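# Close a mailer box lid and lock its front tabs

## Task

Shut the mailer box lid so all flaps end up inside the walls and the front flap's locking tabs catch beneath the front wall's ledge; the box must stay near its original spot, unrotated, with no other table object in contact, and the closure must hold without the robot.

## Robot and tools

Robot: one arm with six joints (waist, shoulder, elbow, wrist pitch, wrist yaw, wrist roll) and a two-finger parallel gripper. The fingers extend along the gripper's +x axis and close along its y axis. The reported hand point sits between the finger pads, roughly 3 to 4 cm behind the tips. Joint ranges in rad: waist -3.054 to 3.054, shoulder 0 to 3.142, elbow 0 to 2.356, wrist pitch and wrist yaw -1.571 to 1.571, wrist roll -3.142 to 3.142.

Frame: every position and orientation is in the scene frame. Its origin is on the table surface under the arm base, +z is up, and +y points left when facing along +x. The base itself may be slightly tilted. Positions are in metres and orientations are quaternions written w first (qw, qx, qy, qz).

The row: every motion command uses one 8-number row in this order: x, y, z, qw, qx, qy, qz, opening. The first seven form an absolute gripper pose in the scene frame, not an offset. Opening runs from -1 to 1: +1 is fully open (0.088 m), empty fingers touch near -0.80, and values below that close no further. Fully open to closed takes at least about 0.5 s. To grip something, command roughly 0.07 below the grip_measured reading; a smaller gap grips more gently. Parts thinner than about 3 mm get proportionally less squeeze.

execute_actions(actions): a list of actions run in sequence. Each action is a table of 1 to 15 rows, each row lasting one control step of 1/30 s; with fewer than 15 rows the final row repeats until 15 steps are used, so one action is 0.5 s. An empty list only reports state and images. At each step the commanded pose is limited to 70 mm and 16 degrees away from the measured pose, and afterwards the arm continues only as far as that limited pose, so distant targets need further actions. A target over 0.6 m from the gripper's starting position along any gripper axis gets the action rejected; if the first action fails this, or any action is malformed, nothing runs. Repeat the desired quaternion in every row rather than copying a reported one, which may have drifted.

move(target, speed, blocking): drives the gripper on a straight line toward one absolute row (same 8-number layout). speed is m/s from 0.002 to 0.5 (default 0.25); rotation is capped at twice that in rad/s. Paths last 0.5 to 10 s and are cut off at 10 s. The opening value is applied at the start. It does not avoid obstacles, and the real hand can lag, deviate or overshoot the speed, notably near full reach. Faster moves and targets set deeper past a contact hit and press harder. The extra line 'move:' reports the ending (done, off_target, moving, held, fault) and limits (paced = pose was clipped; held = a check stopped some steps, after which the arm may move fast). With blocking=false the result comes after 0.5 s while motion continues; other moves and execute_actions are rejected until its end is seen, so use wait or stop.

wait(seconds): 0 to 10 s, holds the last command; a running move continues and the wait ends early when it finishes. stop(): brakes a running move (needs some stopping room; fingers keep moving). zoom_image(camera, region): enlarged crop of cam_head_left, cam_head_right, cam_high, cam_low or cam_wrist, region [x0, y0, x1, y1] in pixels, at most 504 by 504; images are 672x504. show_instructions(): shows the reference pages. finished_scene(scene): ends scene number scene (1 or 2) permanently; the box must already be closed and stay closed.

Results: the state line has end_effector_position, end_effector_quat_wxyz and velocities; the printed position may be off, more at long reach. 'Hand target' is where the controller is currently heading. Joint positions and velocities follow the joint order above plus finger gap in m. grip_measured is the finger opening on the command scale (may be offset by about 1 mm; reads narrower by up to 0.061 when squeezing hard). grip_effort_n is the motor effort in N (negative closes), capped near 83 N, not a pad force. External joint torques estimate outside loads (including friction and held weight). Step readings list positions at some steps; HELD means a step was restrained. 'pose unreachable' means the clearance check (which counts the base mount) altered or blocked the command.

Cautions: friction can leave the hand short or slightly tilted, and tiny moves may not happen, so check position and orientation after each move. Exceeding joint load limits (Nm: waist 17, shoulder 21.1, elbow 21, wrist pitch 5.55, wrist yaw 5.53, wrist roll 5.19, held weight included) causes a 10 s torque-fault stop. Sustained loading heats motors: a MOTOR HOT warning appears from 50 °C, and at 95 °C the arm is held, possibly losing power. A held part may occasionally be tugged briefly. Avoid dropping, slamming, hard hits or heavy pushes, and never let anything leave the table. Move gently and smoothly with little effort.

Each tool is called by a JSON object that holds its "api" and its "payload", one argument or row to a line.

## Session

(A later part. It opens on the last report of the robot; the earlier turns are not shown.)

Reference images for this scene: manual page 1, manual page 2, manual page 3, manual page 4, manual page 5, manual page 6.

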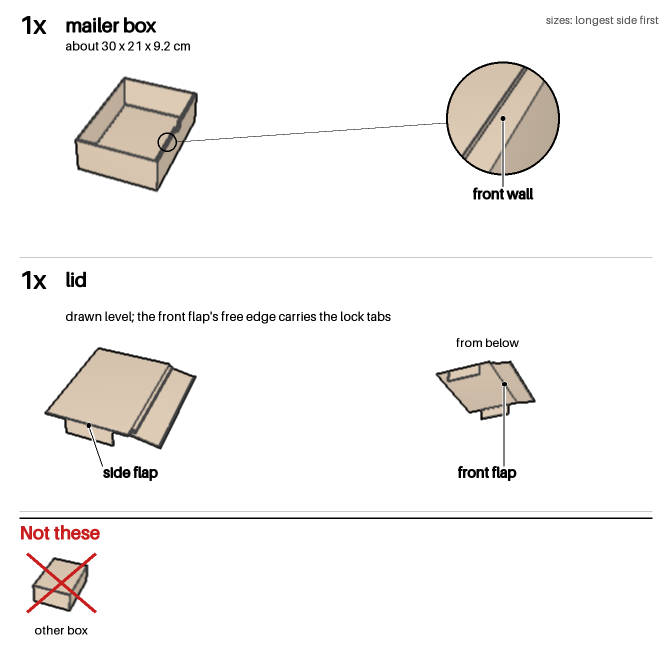

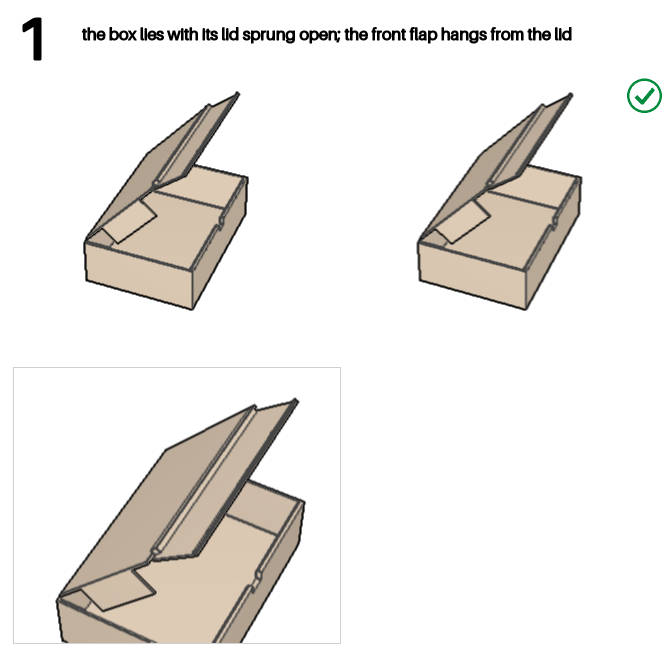

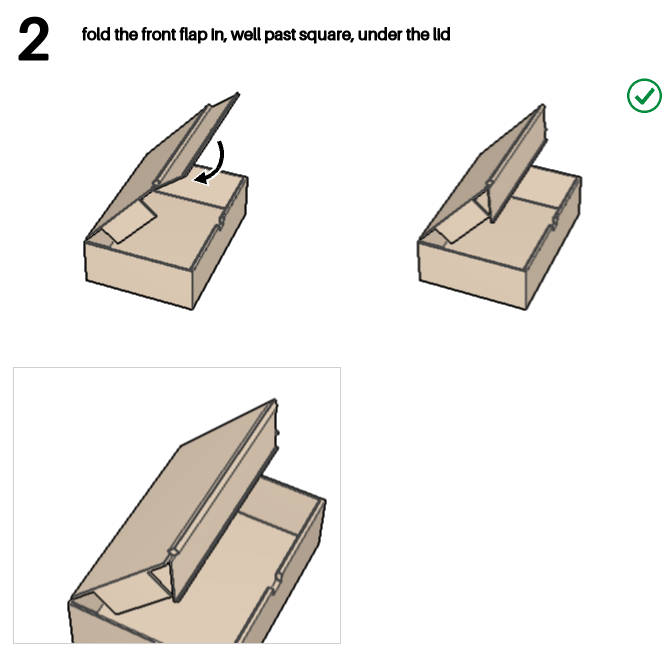

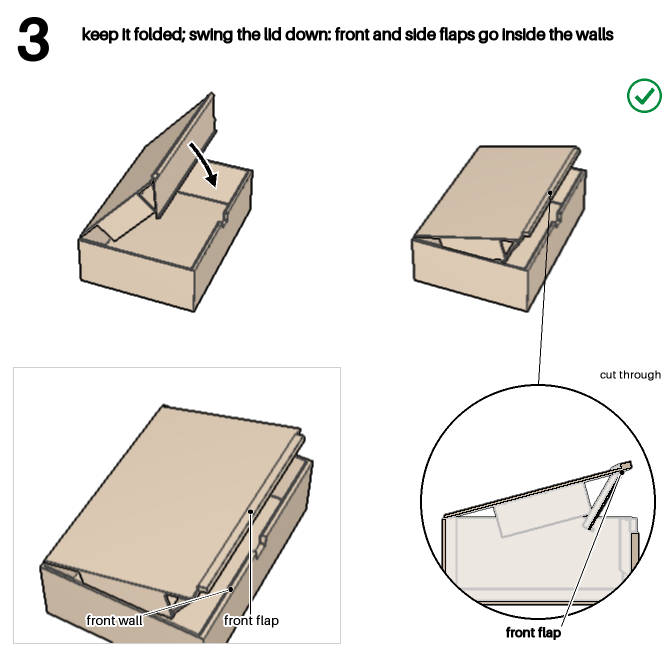

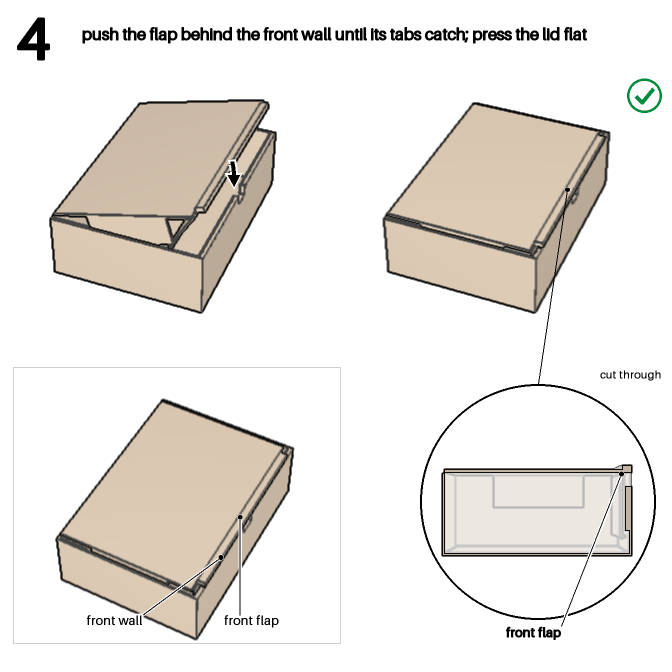

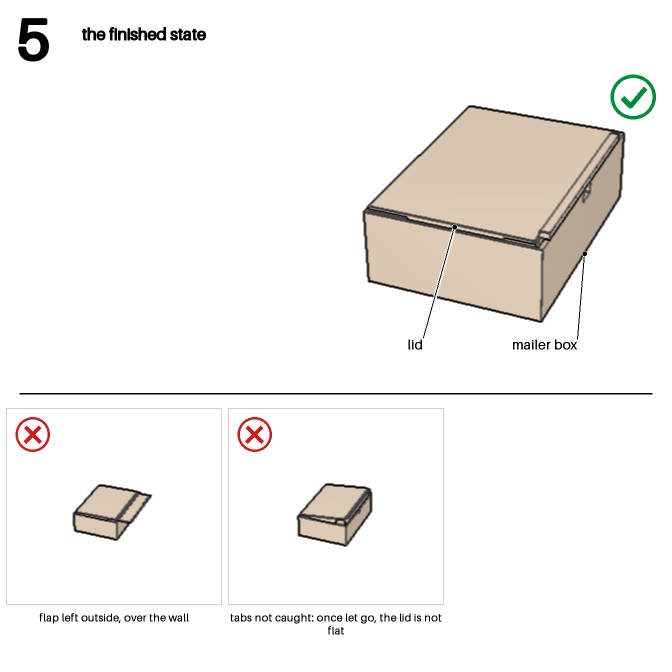

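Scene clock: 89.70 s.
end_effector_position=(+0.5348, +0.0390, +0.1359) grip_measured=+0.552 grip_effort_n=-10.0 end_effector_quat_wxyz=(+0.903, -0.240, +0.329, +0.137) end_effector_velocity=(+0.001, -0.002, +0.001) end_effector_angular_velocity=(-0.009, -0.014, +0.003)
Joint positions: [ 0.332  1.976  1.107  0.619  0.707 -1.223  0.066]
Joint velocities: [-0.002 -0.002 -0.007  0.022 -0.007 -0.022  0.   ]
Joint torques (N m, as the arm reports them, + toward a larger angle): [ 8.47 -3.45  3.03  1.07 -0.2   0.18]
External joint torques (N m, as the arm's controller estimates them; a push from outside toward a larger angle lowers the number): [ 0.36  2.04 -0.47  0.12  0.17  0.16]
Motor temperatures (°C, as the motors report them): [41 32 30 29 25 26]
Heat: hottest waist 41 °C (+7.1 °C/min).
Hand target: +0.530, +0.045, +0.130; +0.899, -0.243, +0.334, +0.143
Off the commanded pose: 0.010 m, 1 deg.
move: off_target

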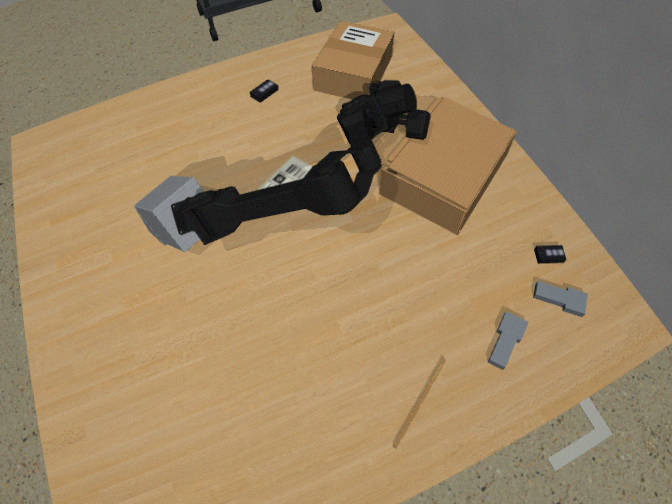

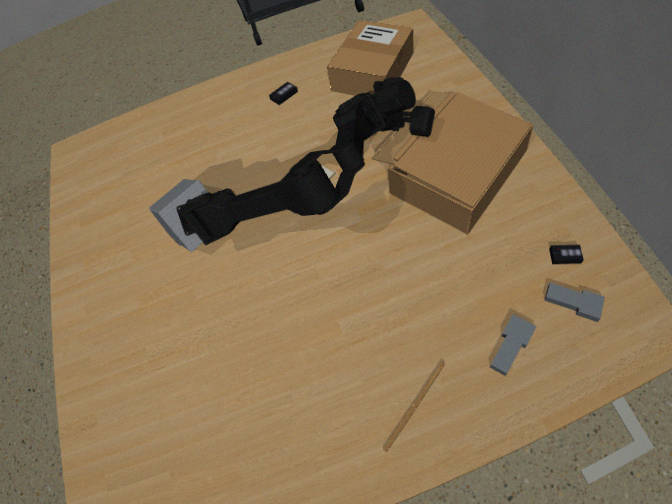

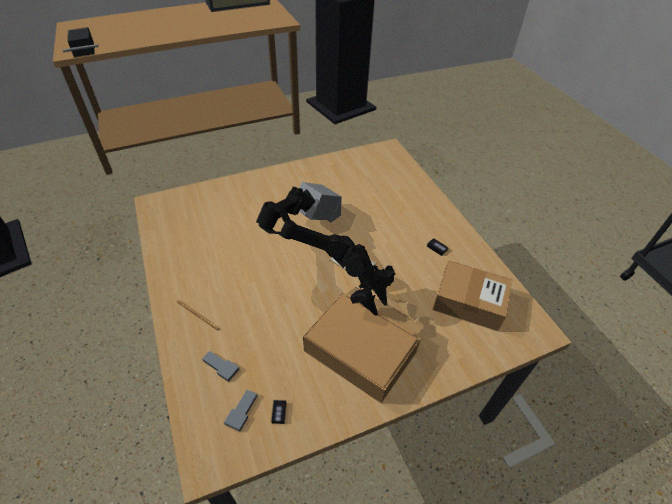

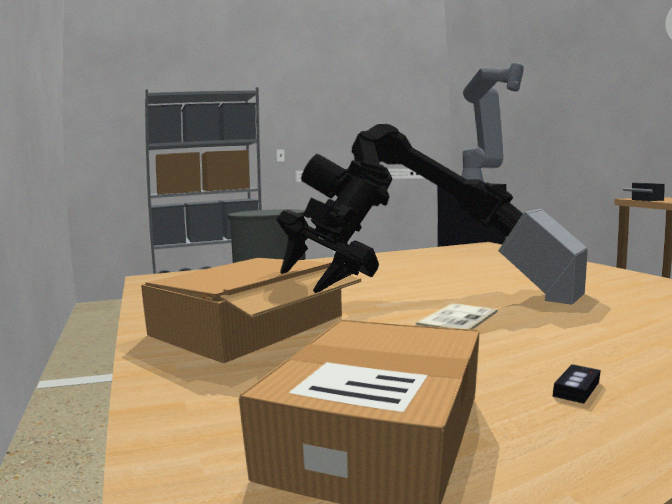

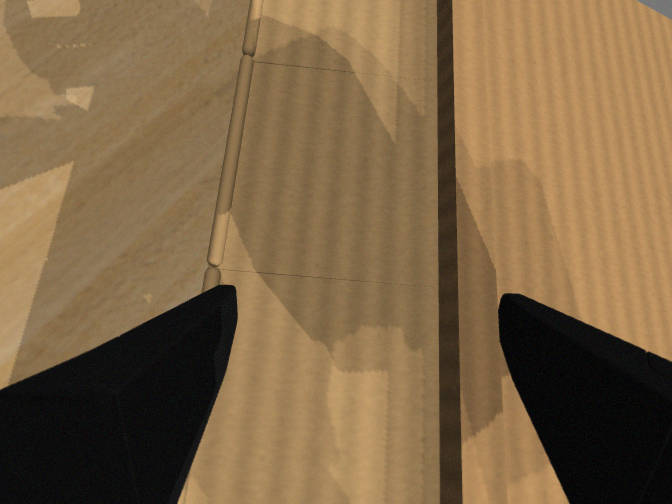

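{"api": "move", "payload": {
  "target": [0.532,0.043,0.122,0.873,-0.39,0.284,0.071,0.55],
  "speed": 0.06
}}

{"api": "move", "payload": {
  "target": [0.533,0.041,0.124,0.835,-0.493,0.241,0.015,0.55],
  "speed": 0.05
}}

{"api": "zoom_image", "payload": {
  "camera": "cam_low",
  "region": [140,170,400,370]
}}

Scene clock: 100.90 s.
end_effector_position=(+0.5355, +0.0400, +0.1299) grip_measured=+0.552 grip_effort_n=-10.5 end_effector_quat_wxyz=(+0.878, -0.384, +0.280, +0.065) end_effector_velocity=(-0.001, -0.001, -0.002) end_effector_angular_velocity=(-0.031, +0.005, +0.004)
Joint positions: [ 0.329  2.137  1.043  1.166  0.737 -1.677  0.066]
Joint velocities: [-0.002  0.007 -0.002  0.022  0.007 -0.037 -0.   ]
Joint torques (N m, as the arm reports them, + toward a larger angle): [ 8.05 -3.63  2.72  1.14 -0.47 -0.07]
External joint torques (N m, as the arm's controller estimates them; a push from outside toward a larger angle lowers the number): [-0.4   1.97 -0.26  0.17 -0.03 -0.12]
Motor temperatures (°C, as the motors report them): [42 31 30 29 25 26]
Heat: hottest waist 42 °C (+6.0 °C/min).
Hand target: +0.532, +0.043, +0.122; +0.873, -0.390, +0.284, +0.071
Off the commanded pose: 0.009 m, 1 deg.
move: off_target

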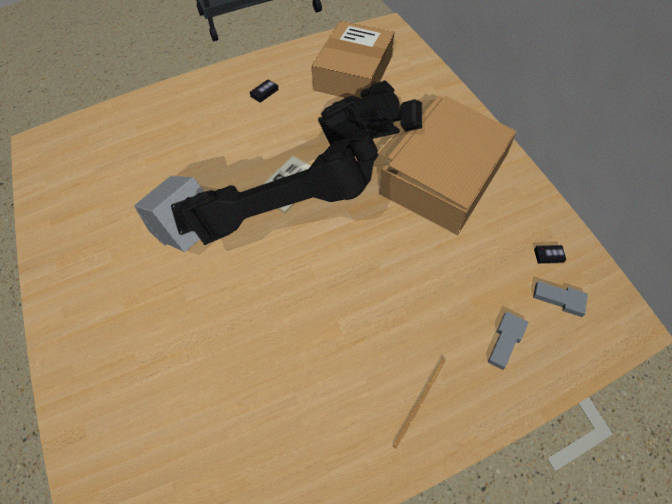

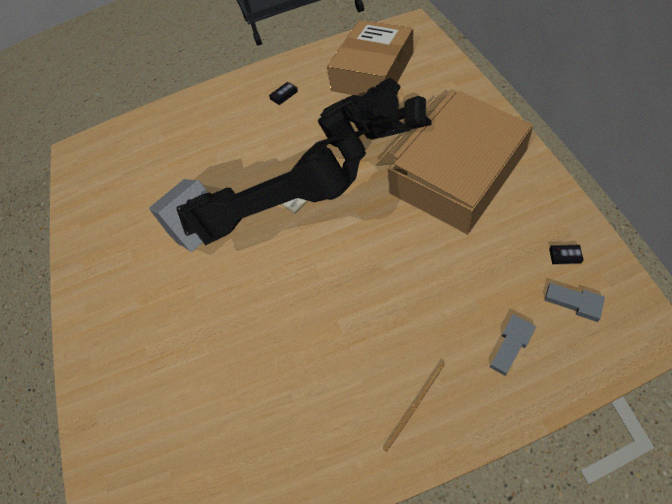

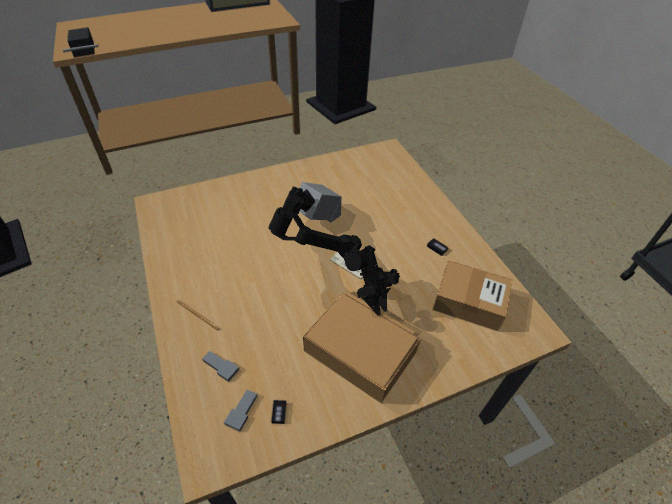

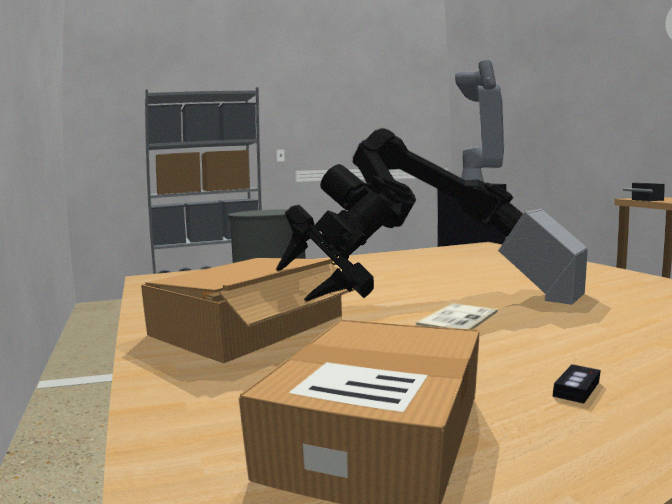

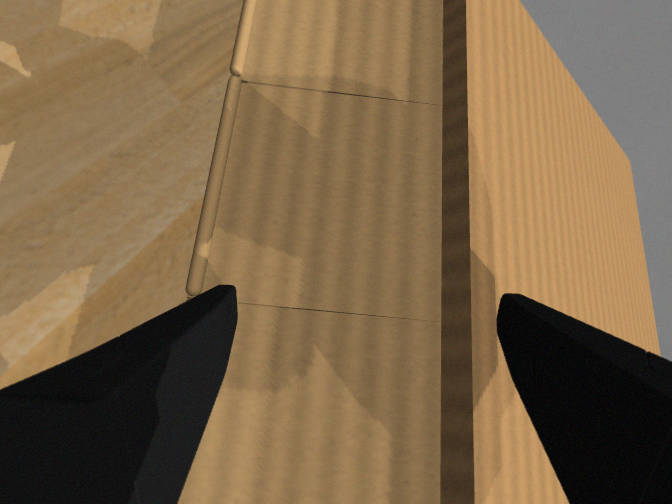

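Scene clock: 103.83 s.
end_effector_position=(+0.5335, +0.0402, +0.1293) grip_measured=+0.552 grip_effort_n=-10.5 end_effector_quat_wxyz=(+0.839, -0.489, +0.240, +0.013) end_effector_velocity=(-0.000, +0.000, -0.001) end_effector_angular_velocity=(-0.019, -0.001, +0.010)
Joint positions: [ 0.317  2.273  1.043  1.525  0.681 -2.012  0.066]
Joint velocities: [-0.002  0.002 -0.002  0.007 -0.007 -0.022 -0.   ]
Joint torques (N m, as the arm reports them, + toward a larger angle): [ 8.27 -3.87  3.33  1.19 -0.7  -0.07]
External joint torques (N m, as the arm's controller estimates them; a push from outside toward a larger angle lowers the number): [-0.29  1.87  0.76  0.23 -0.19 -0.12]
Motor temperatures (°C, as the motors report them): [42 31 30 29 25 26]
Heat: hottest waist 42 °C (+5.0 °C/min).
Hand target: +0.533, +0.041, +0.124; +0.836, -0.493, +0.241, +0.015
Off the commanded pose: 0.005 m, 1 deg.
move: done

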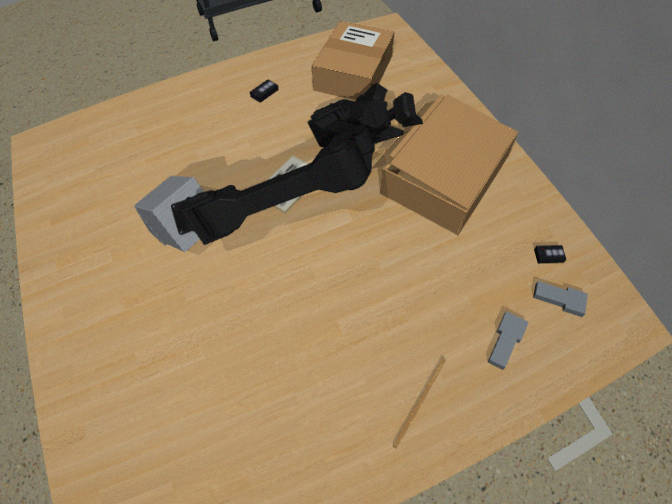

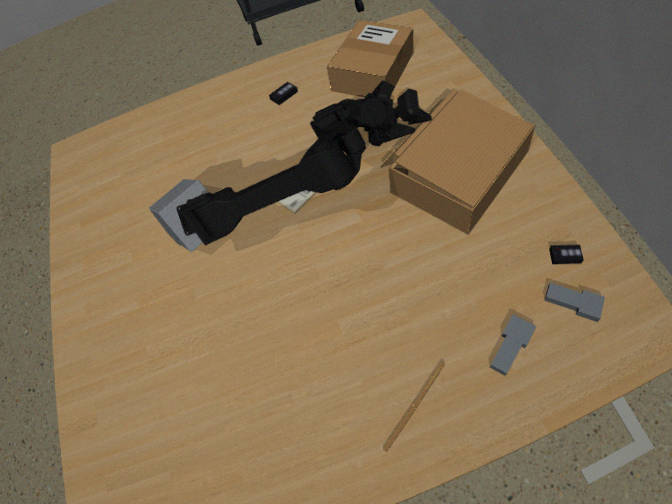

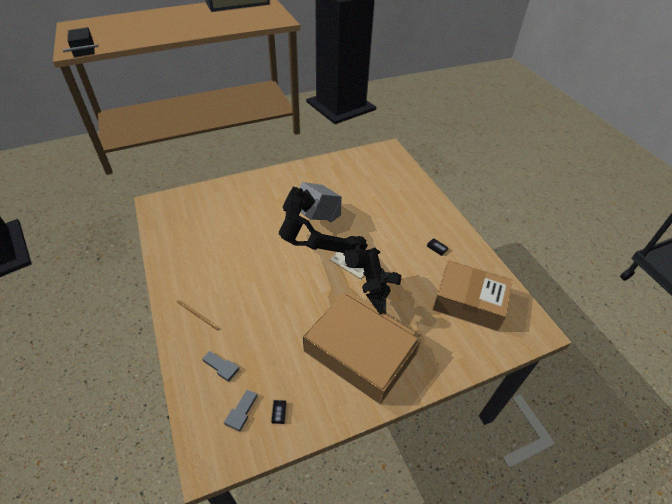

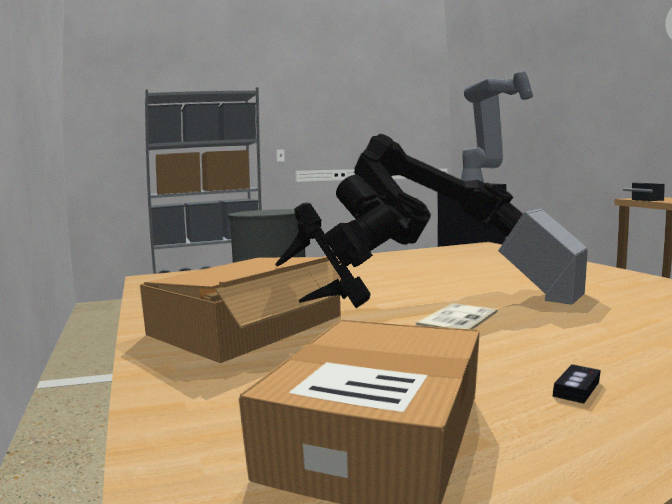

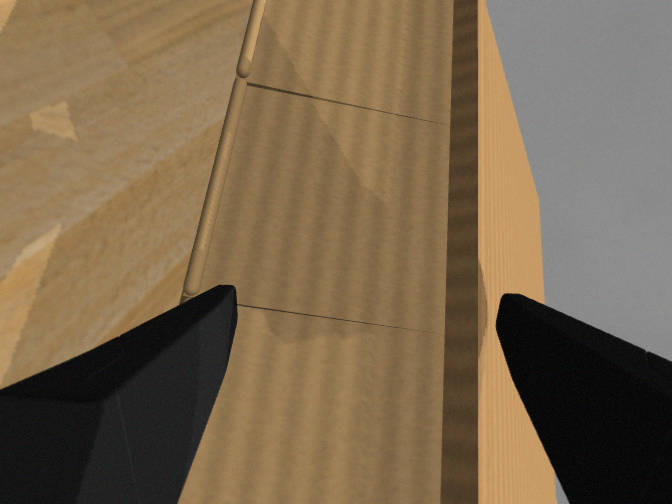

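Region (140, 170, 400, 370) of cam_low's 672x504 image, scaled by 1.938, with more detail than that image has; it fills the top 388 rows of this view, and the rest is white.

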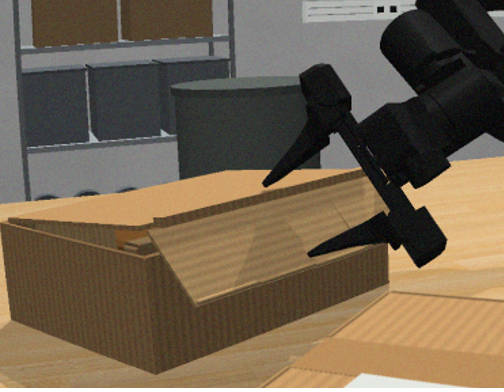

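{"api": "move", "payload": {
  "target": [0.537,0.033,0.155,0.853,-0.452,0.259,0.037,0.47],
  "speed": 0.03
}}

{"api": "move", "payload": {
  "target": [0.545,0.016,0.195,0.853,-0.452,0.259,0.037,0.47],
  "speed": 0.03
}}

{"api": "zoom_image", "payload": {
  "camera": "cam_low",
  "region": [140,170,400,370]
}}

Scene clock: 113.77 s.
end_effector_position=(+0.5371, +0.0368, +0.1550) grip_measured=+0.473 grip_effort_n=-10.9 end_effector_quat_wxyz=(+0.853, -0.455, +0.254, +0.039) end_effector_velocity=(-0.001, +0.001, -0.000) end_effector_angular_velocity=(+0.002, +0.012, +0.008)
Joint positions: [ 0.369  2.159  1.043  1.326  0.752 -1.907  0.062]
Joint velocities: [ 0.002 -0.007 -0.002 -0.022  0.007  0.007 -0.   ]
Joint torques (N m, as the arm reports them, + toward a larger angle): [ 8.65 -5.5   3.47  0.78 -0.26  0.21]
External joint torques (N m, as the arm's controller estimates them; a push from outside toward a larger angle lowers the number): [ 0.2   0.04  0.42 -0.16  0.22  0.15]
Motor temperatures (°C, as the motors report them): [43 31 30 29 25 26]
Heat: hottest waist 43 °C (+5.1 °C/min).
Hand target: +0.537, +0.033, +0.155; +0.853, -0.452, +0.259, +0.037
Off the commanded pose: 0.004 m, 1 deg.
move: done

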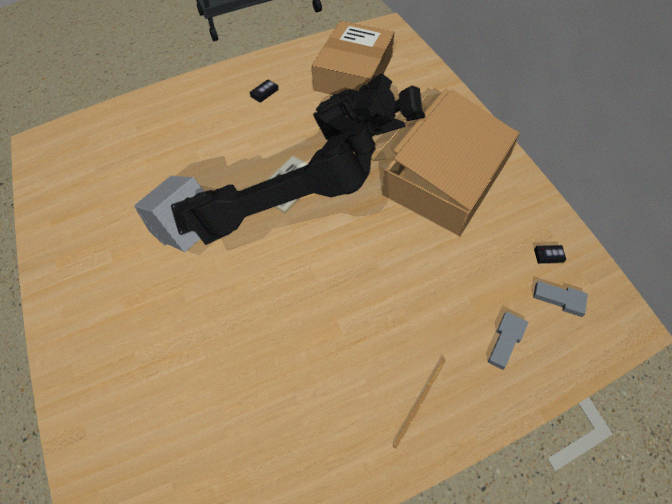

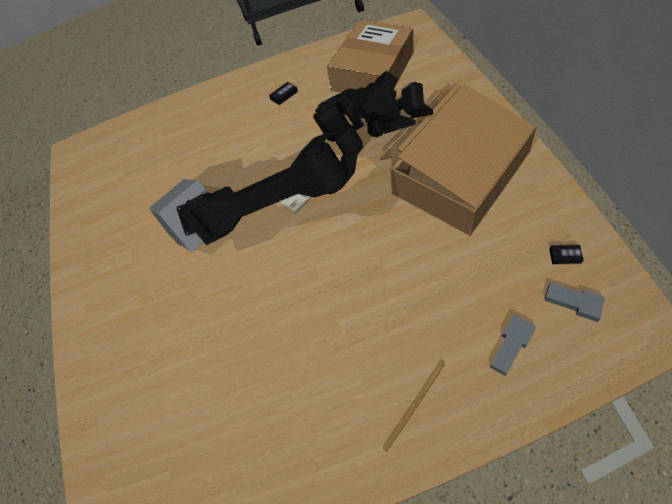

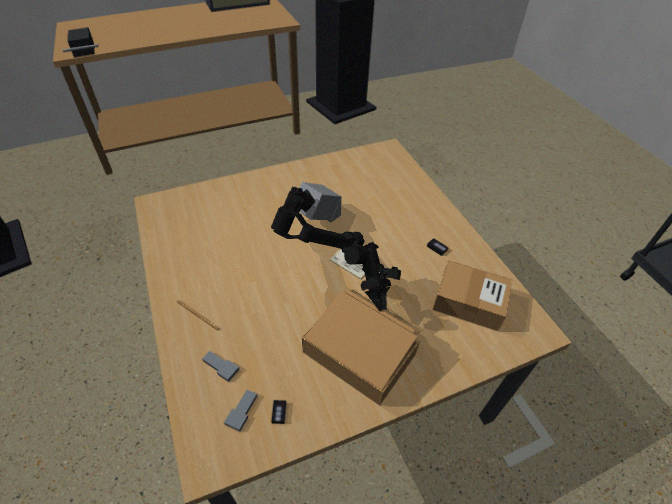

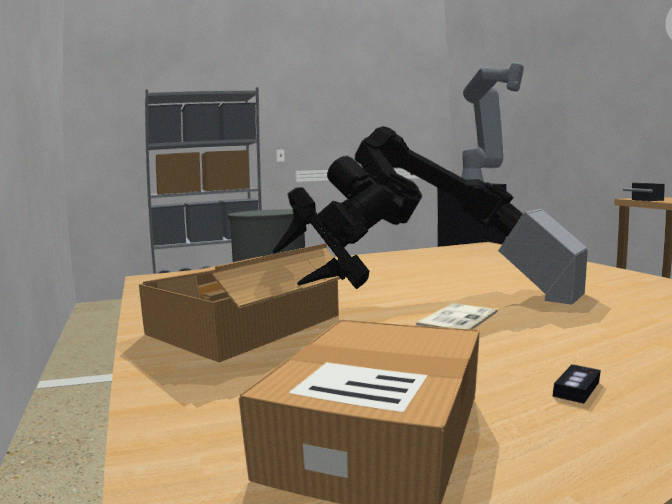

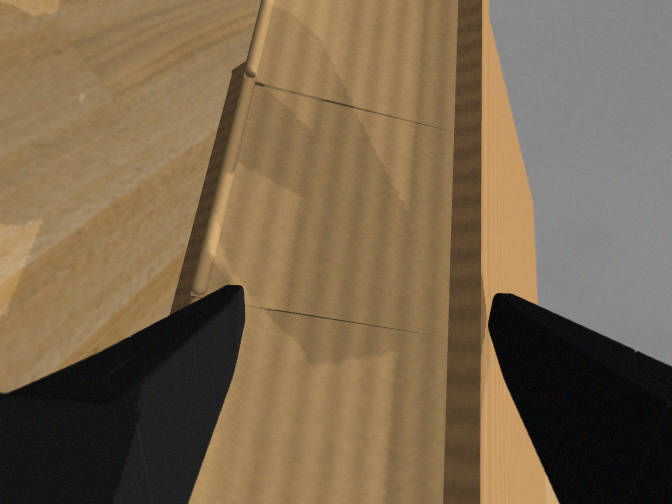

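Scene clock: 115.63 s.
end_effector_position=(+0.5433, +0.0215, +0.1936) grip_measured=+0.473 grip_effort_n=-10.9 end_effector_quat_wxyz=(+0.854, -0.453, +0.255, +0.042) end_effector_velocity=(-0.000, +0.002, -0.002) end_effector_angular_velocity=(-0.010, +0.003, +0.016)
Joint positions: [ 0.425  2.054  1.066  1.201  0.807 -1.915  0.062]
Joint velocities: [-0.002  0.002 -0.002 -0.007 -0.007 -0.007 -0.   ]
Joint torques (N m, as the arm reports them, + toward a larger angle): [ 8.36 -5.23  5.18  0.77 -0.24 -0.11]
External joint torques (N m, as the arm's controller estimates them; a push from outside toward a larger angle lowers the number): [ 0.09  0.01  1.7  -0.14  0.24 -0.16]
Motor temperatures (°C, as the motors report them): [43 32 30 29 25 26]
Heat: hottest waist 43 °C (+4.1 °C/min).
Hand target: +0.545, +0.016, +0.195; +0.853, -0.452, +0.259, +0.037
Off the commanded pose: 0.006 m, 1 deg.
move: done

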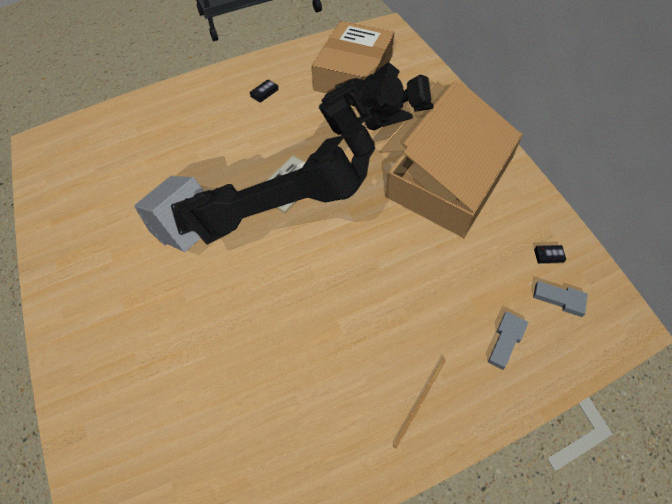

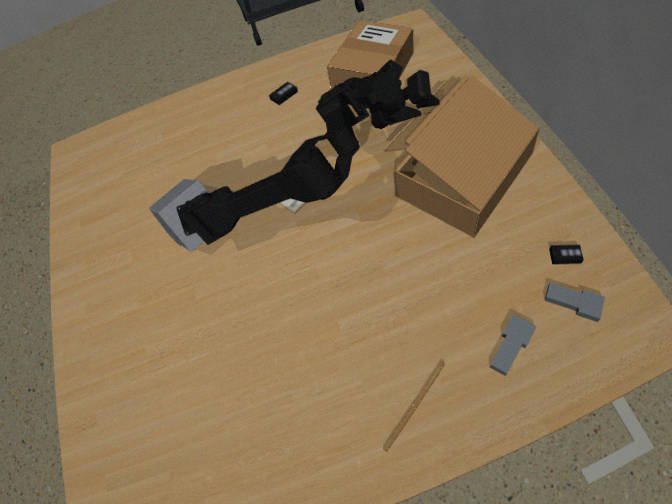

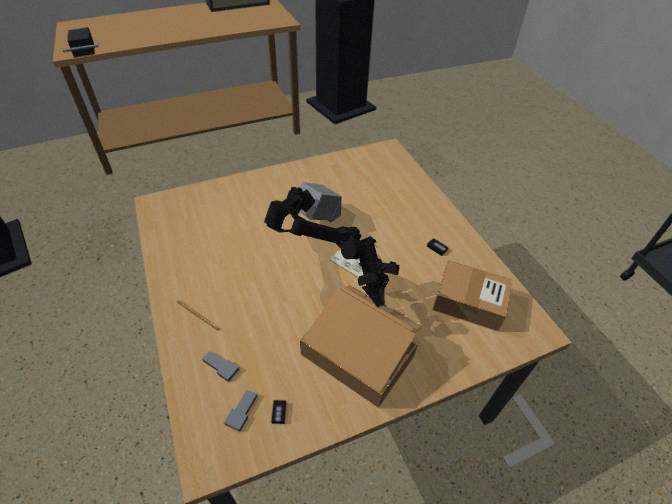

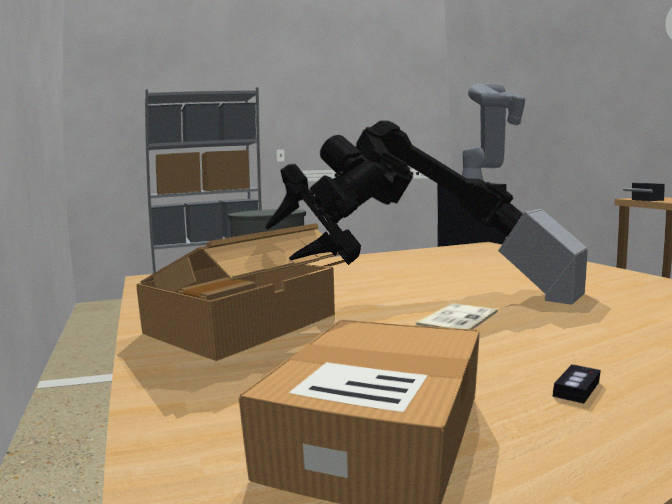

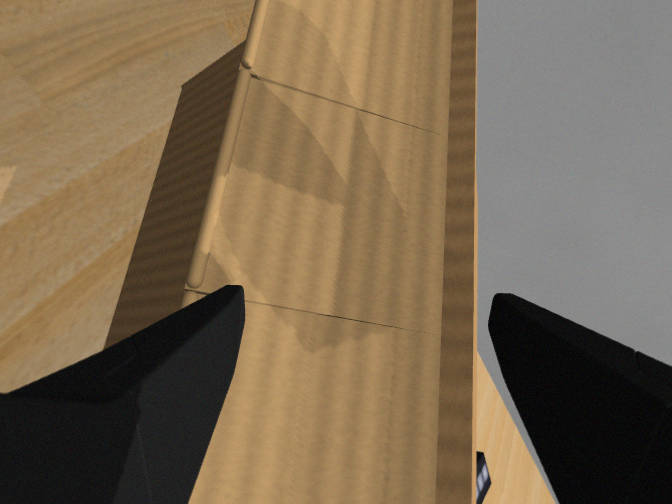

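Region (140, 170, 400, 370) of cam_low's 672x504 image, scaled by 1.938, with more detail than that image has; it fills the top 388 rows of this view, and the rest is white.

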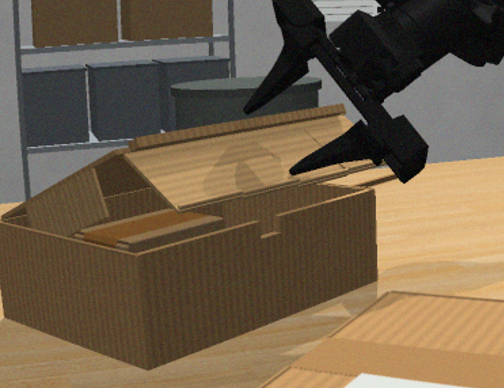

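{"api": "execute_actions", "payload": {
  "actions": []
}}

Scene clock: 133.77 s.
end_effector_position=(+0.5432, +0.0218, +0.1936) grip_measured=+0.473 grip_effort_n=-10.9 end_effector_quat_wxyz=(+0.853, -0.453, +0.255, +0.042) end_effector_velocity=(+0.000, -0.001, -0.003) end_effector_angular_velocity=(-0.010, +0.004, +0.009)
Joint positions: [ 0.426  2.054  1.066  1.2    0.807 -1.915  0.062]
Joint velocities: [-0.007 -0.002 -0.002 -0.007 -0.007 -0.007 -0.   ]
Joint torques (N m, as the arm reports them, + toward a larger angle): [ 8.38 -5.37  5.04  0.77 -0.23 -0.08]
External joint torques (N m, as the arm's controller estimates them; a push from outside toward a larger angle lowers the number): [ 0.17 -0.21  1.62 -0.11  0.25 -0.13]
Motor temperatures (°C, as the motors report them): [44 33 30 29 25 26]
Heat: hottest waist 44 °C (+5.1 °C/min).
Hand target: +0.545, +0.016, +0.195; +0.853, -0.452, +0.259, +0.037
Off the commanded pose: 0.006 m, 1 deg.

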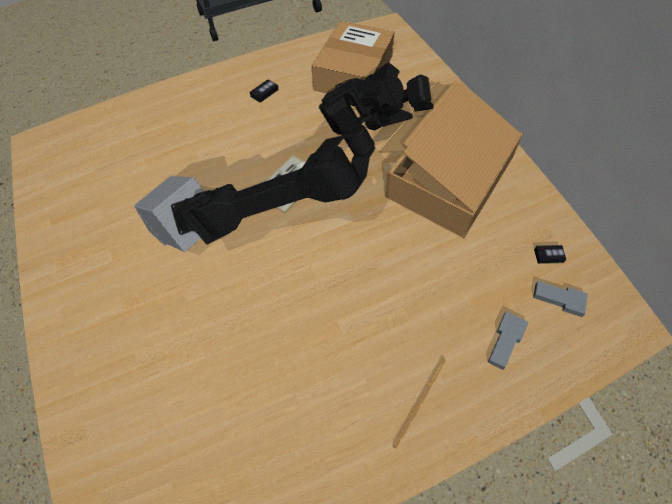

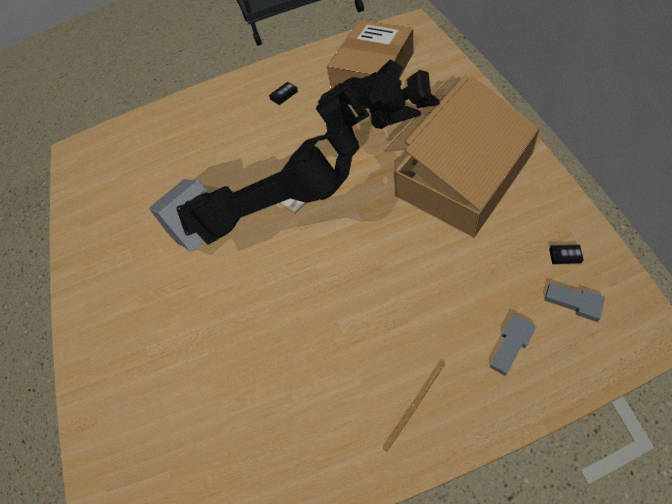

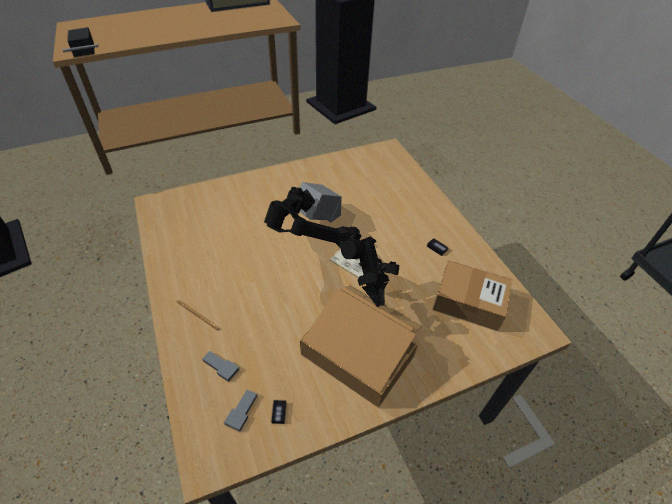

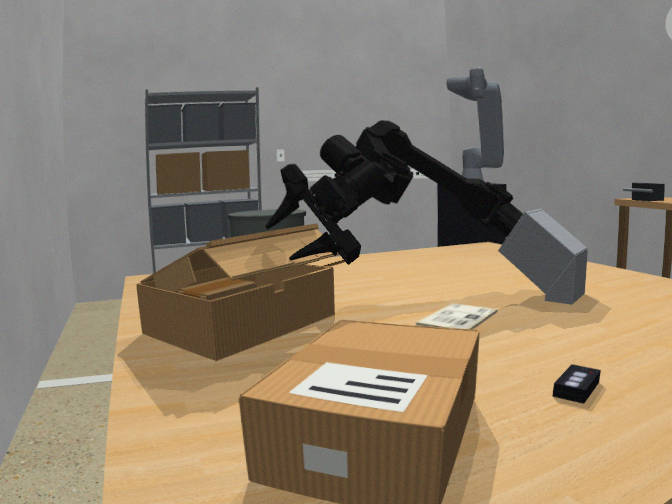

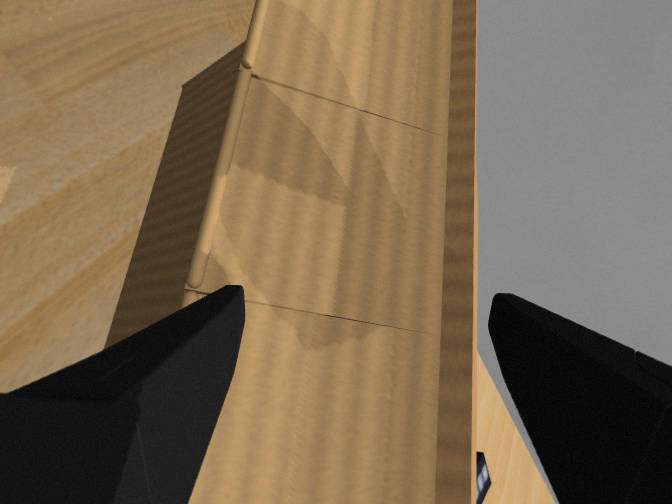

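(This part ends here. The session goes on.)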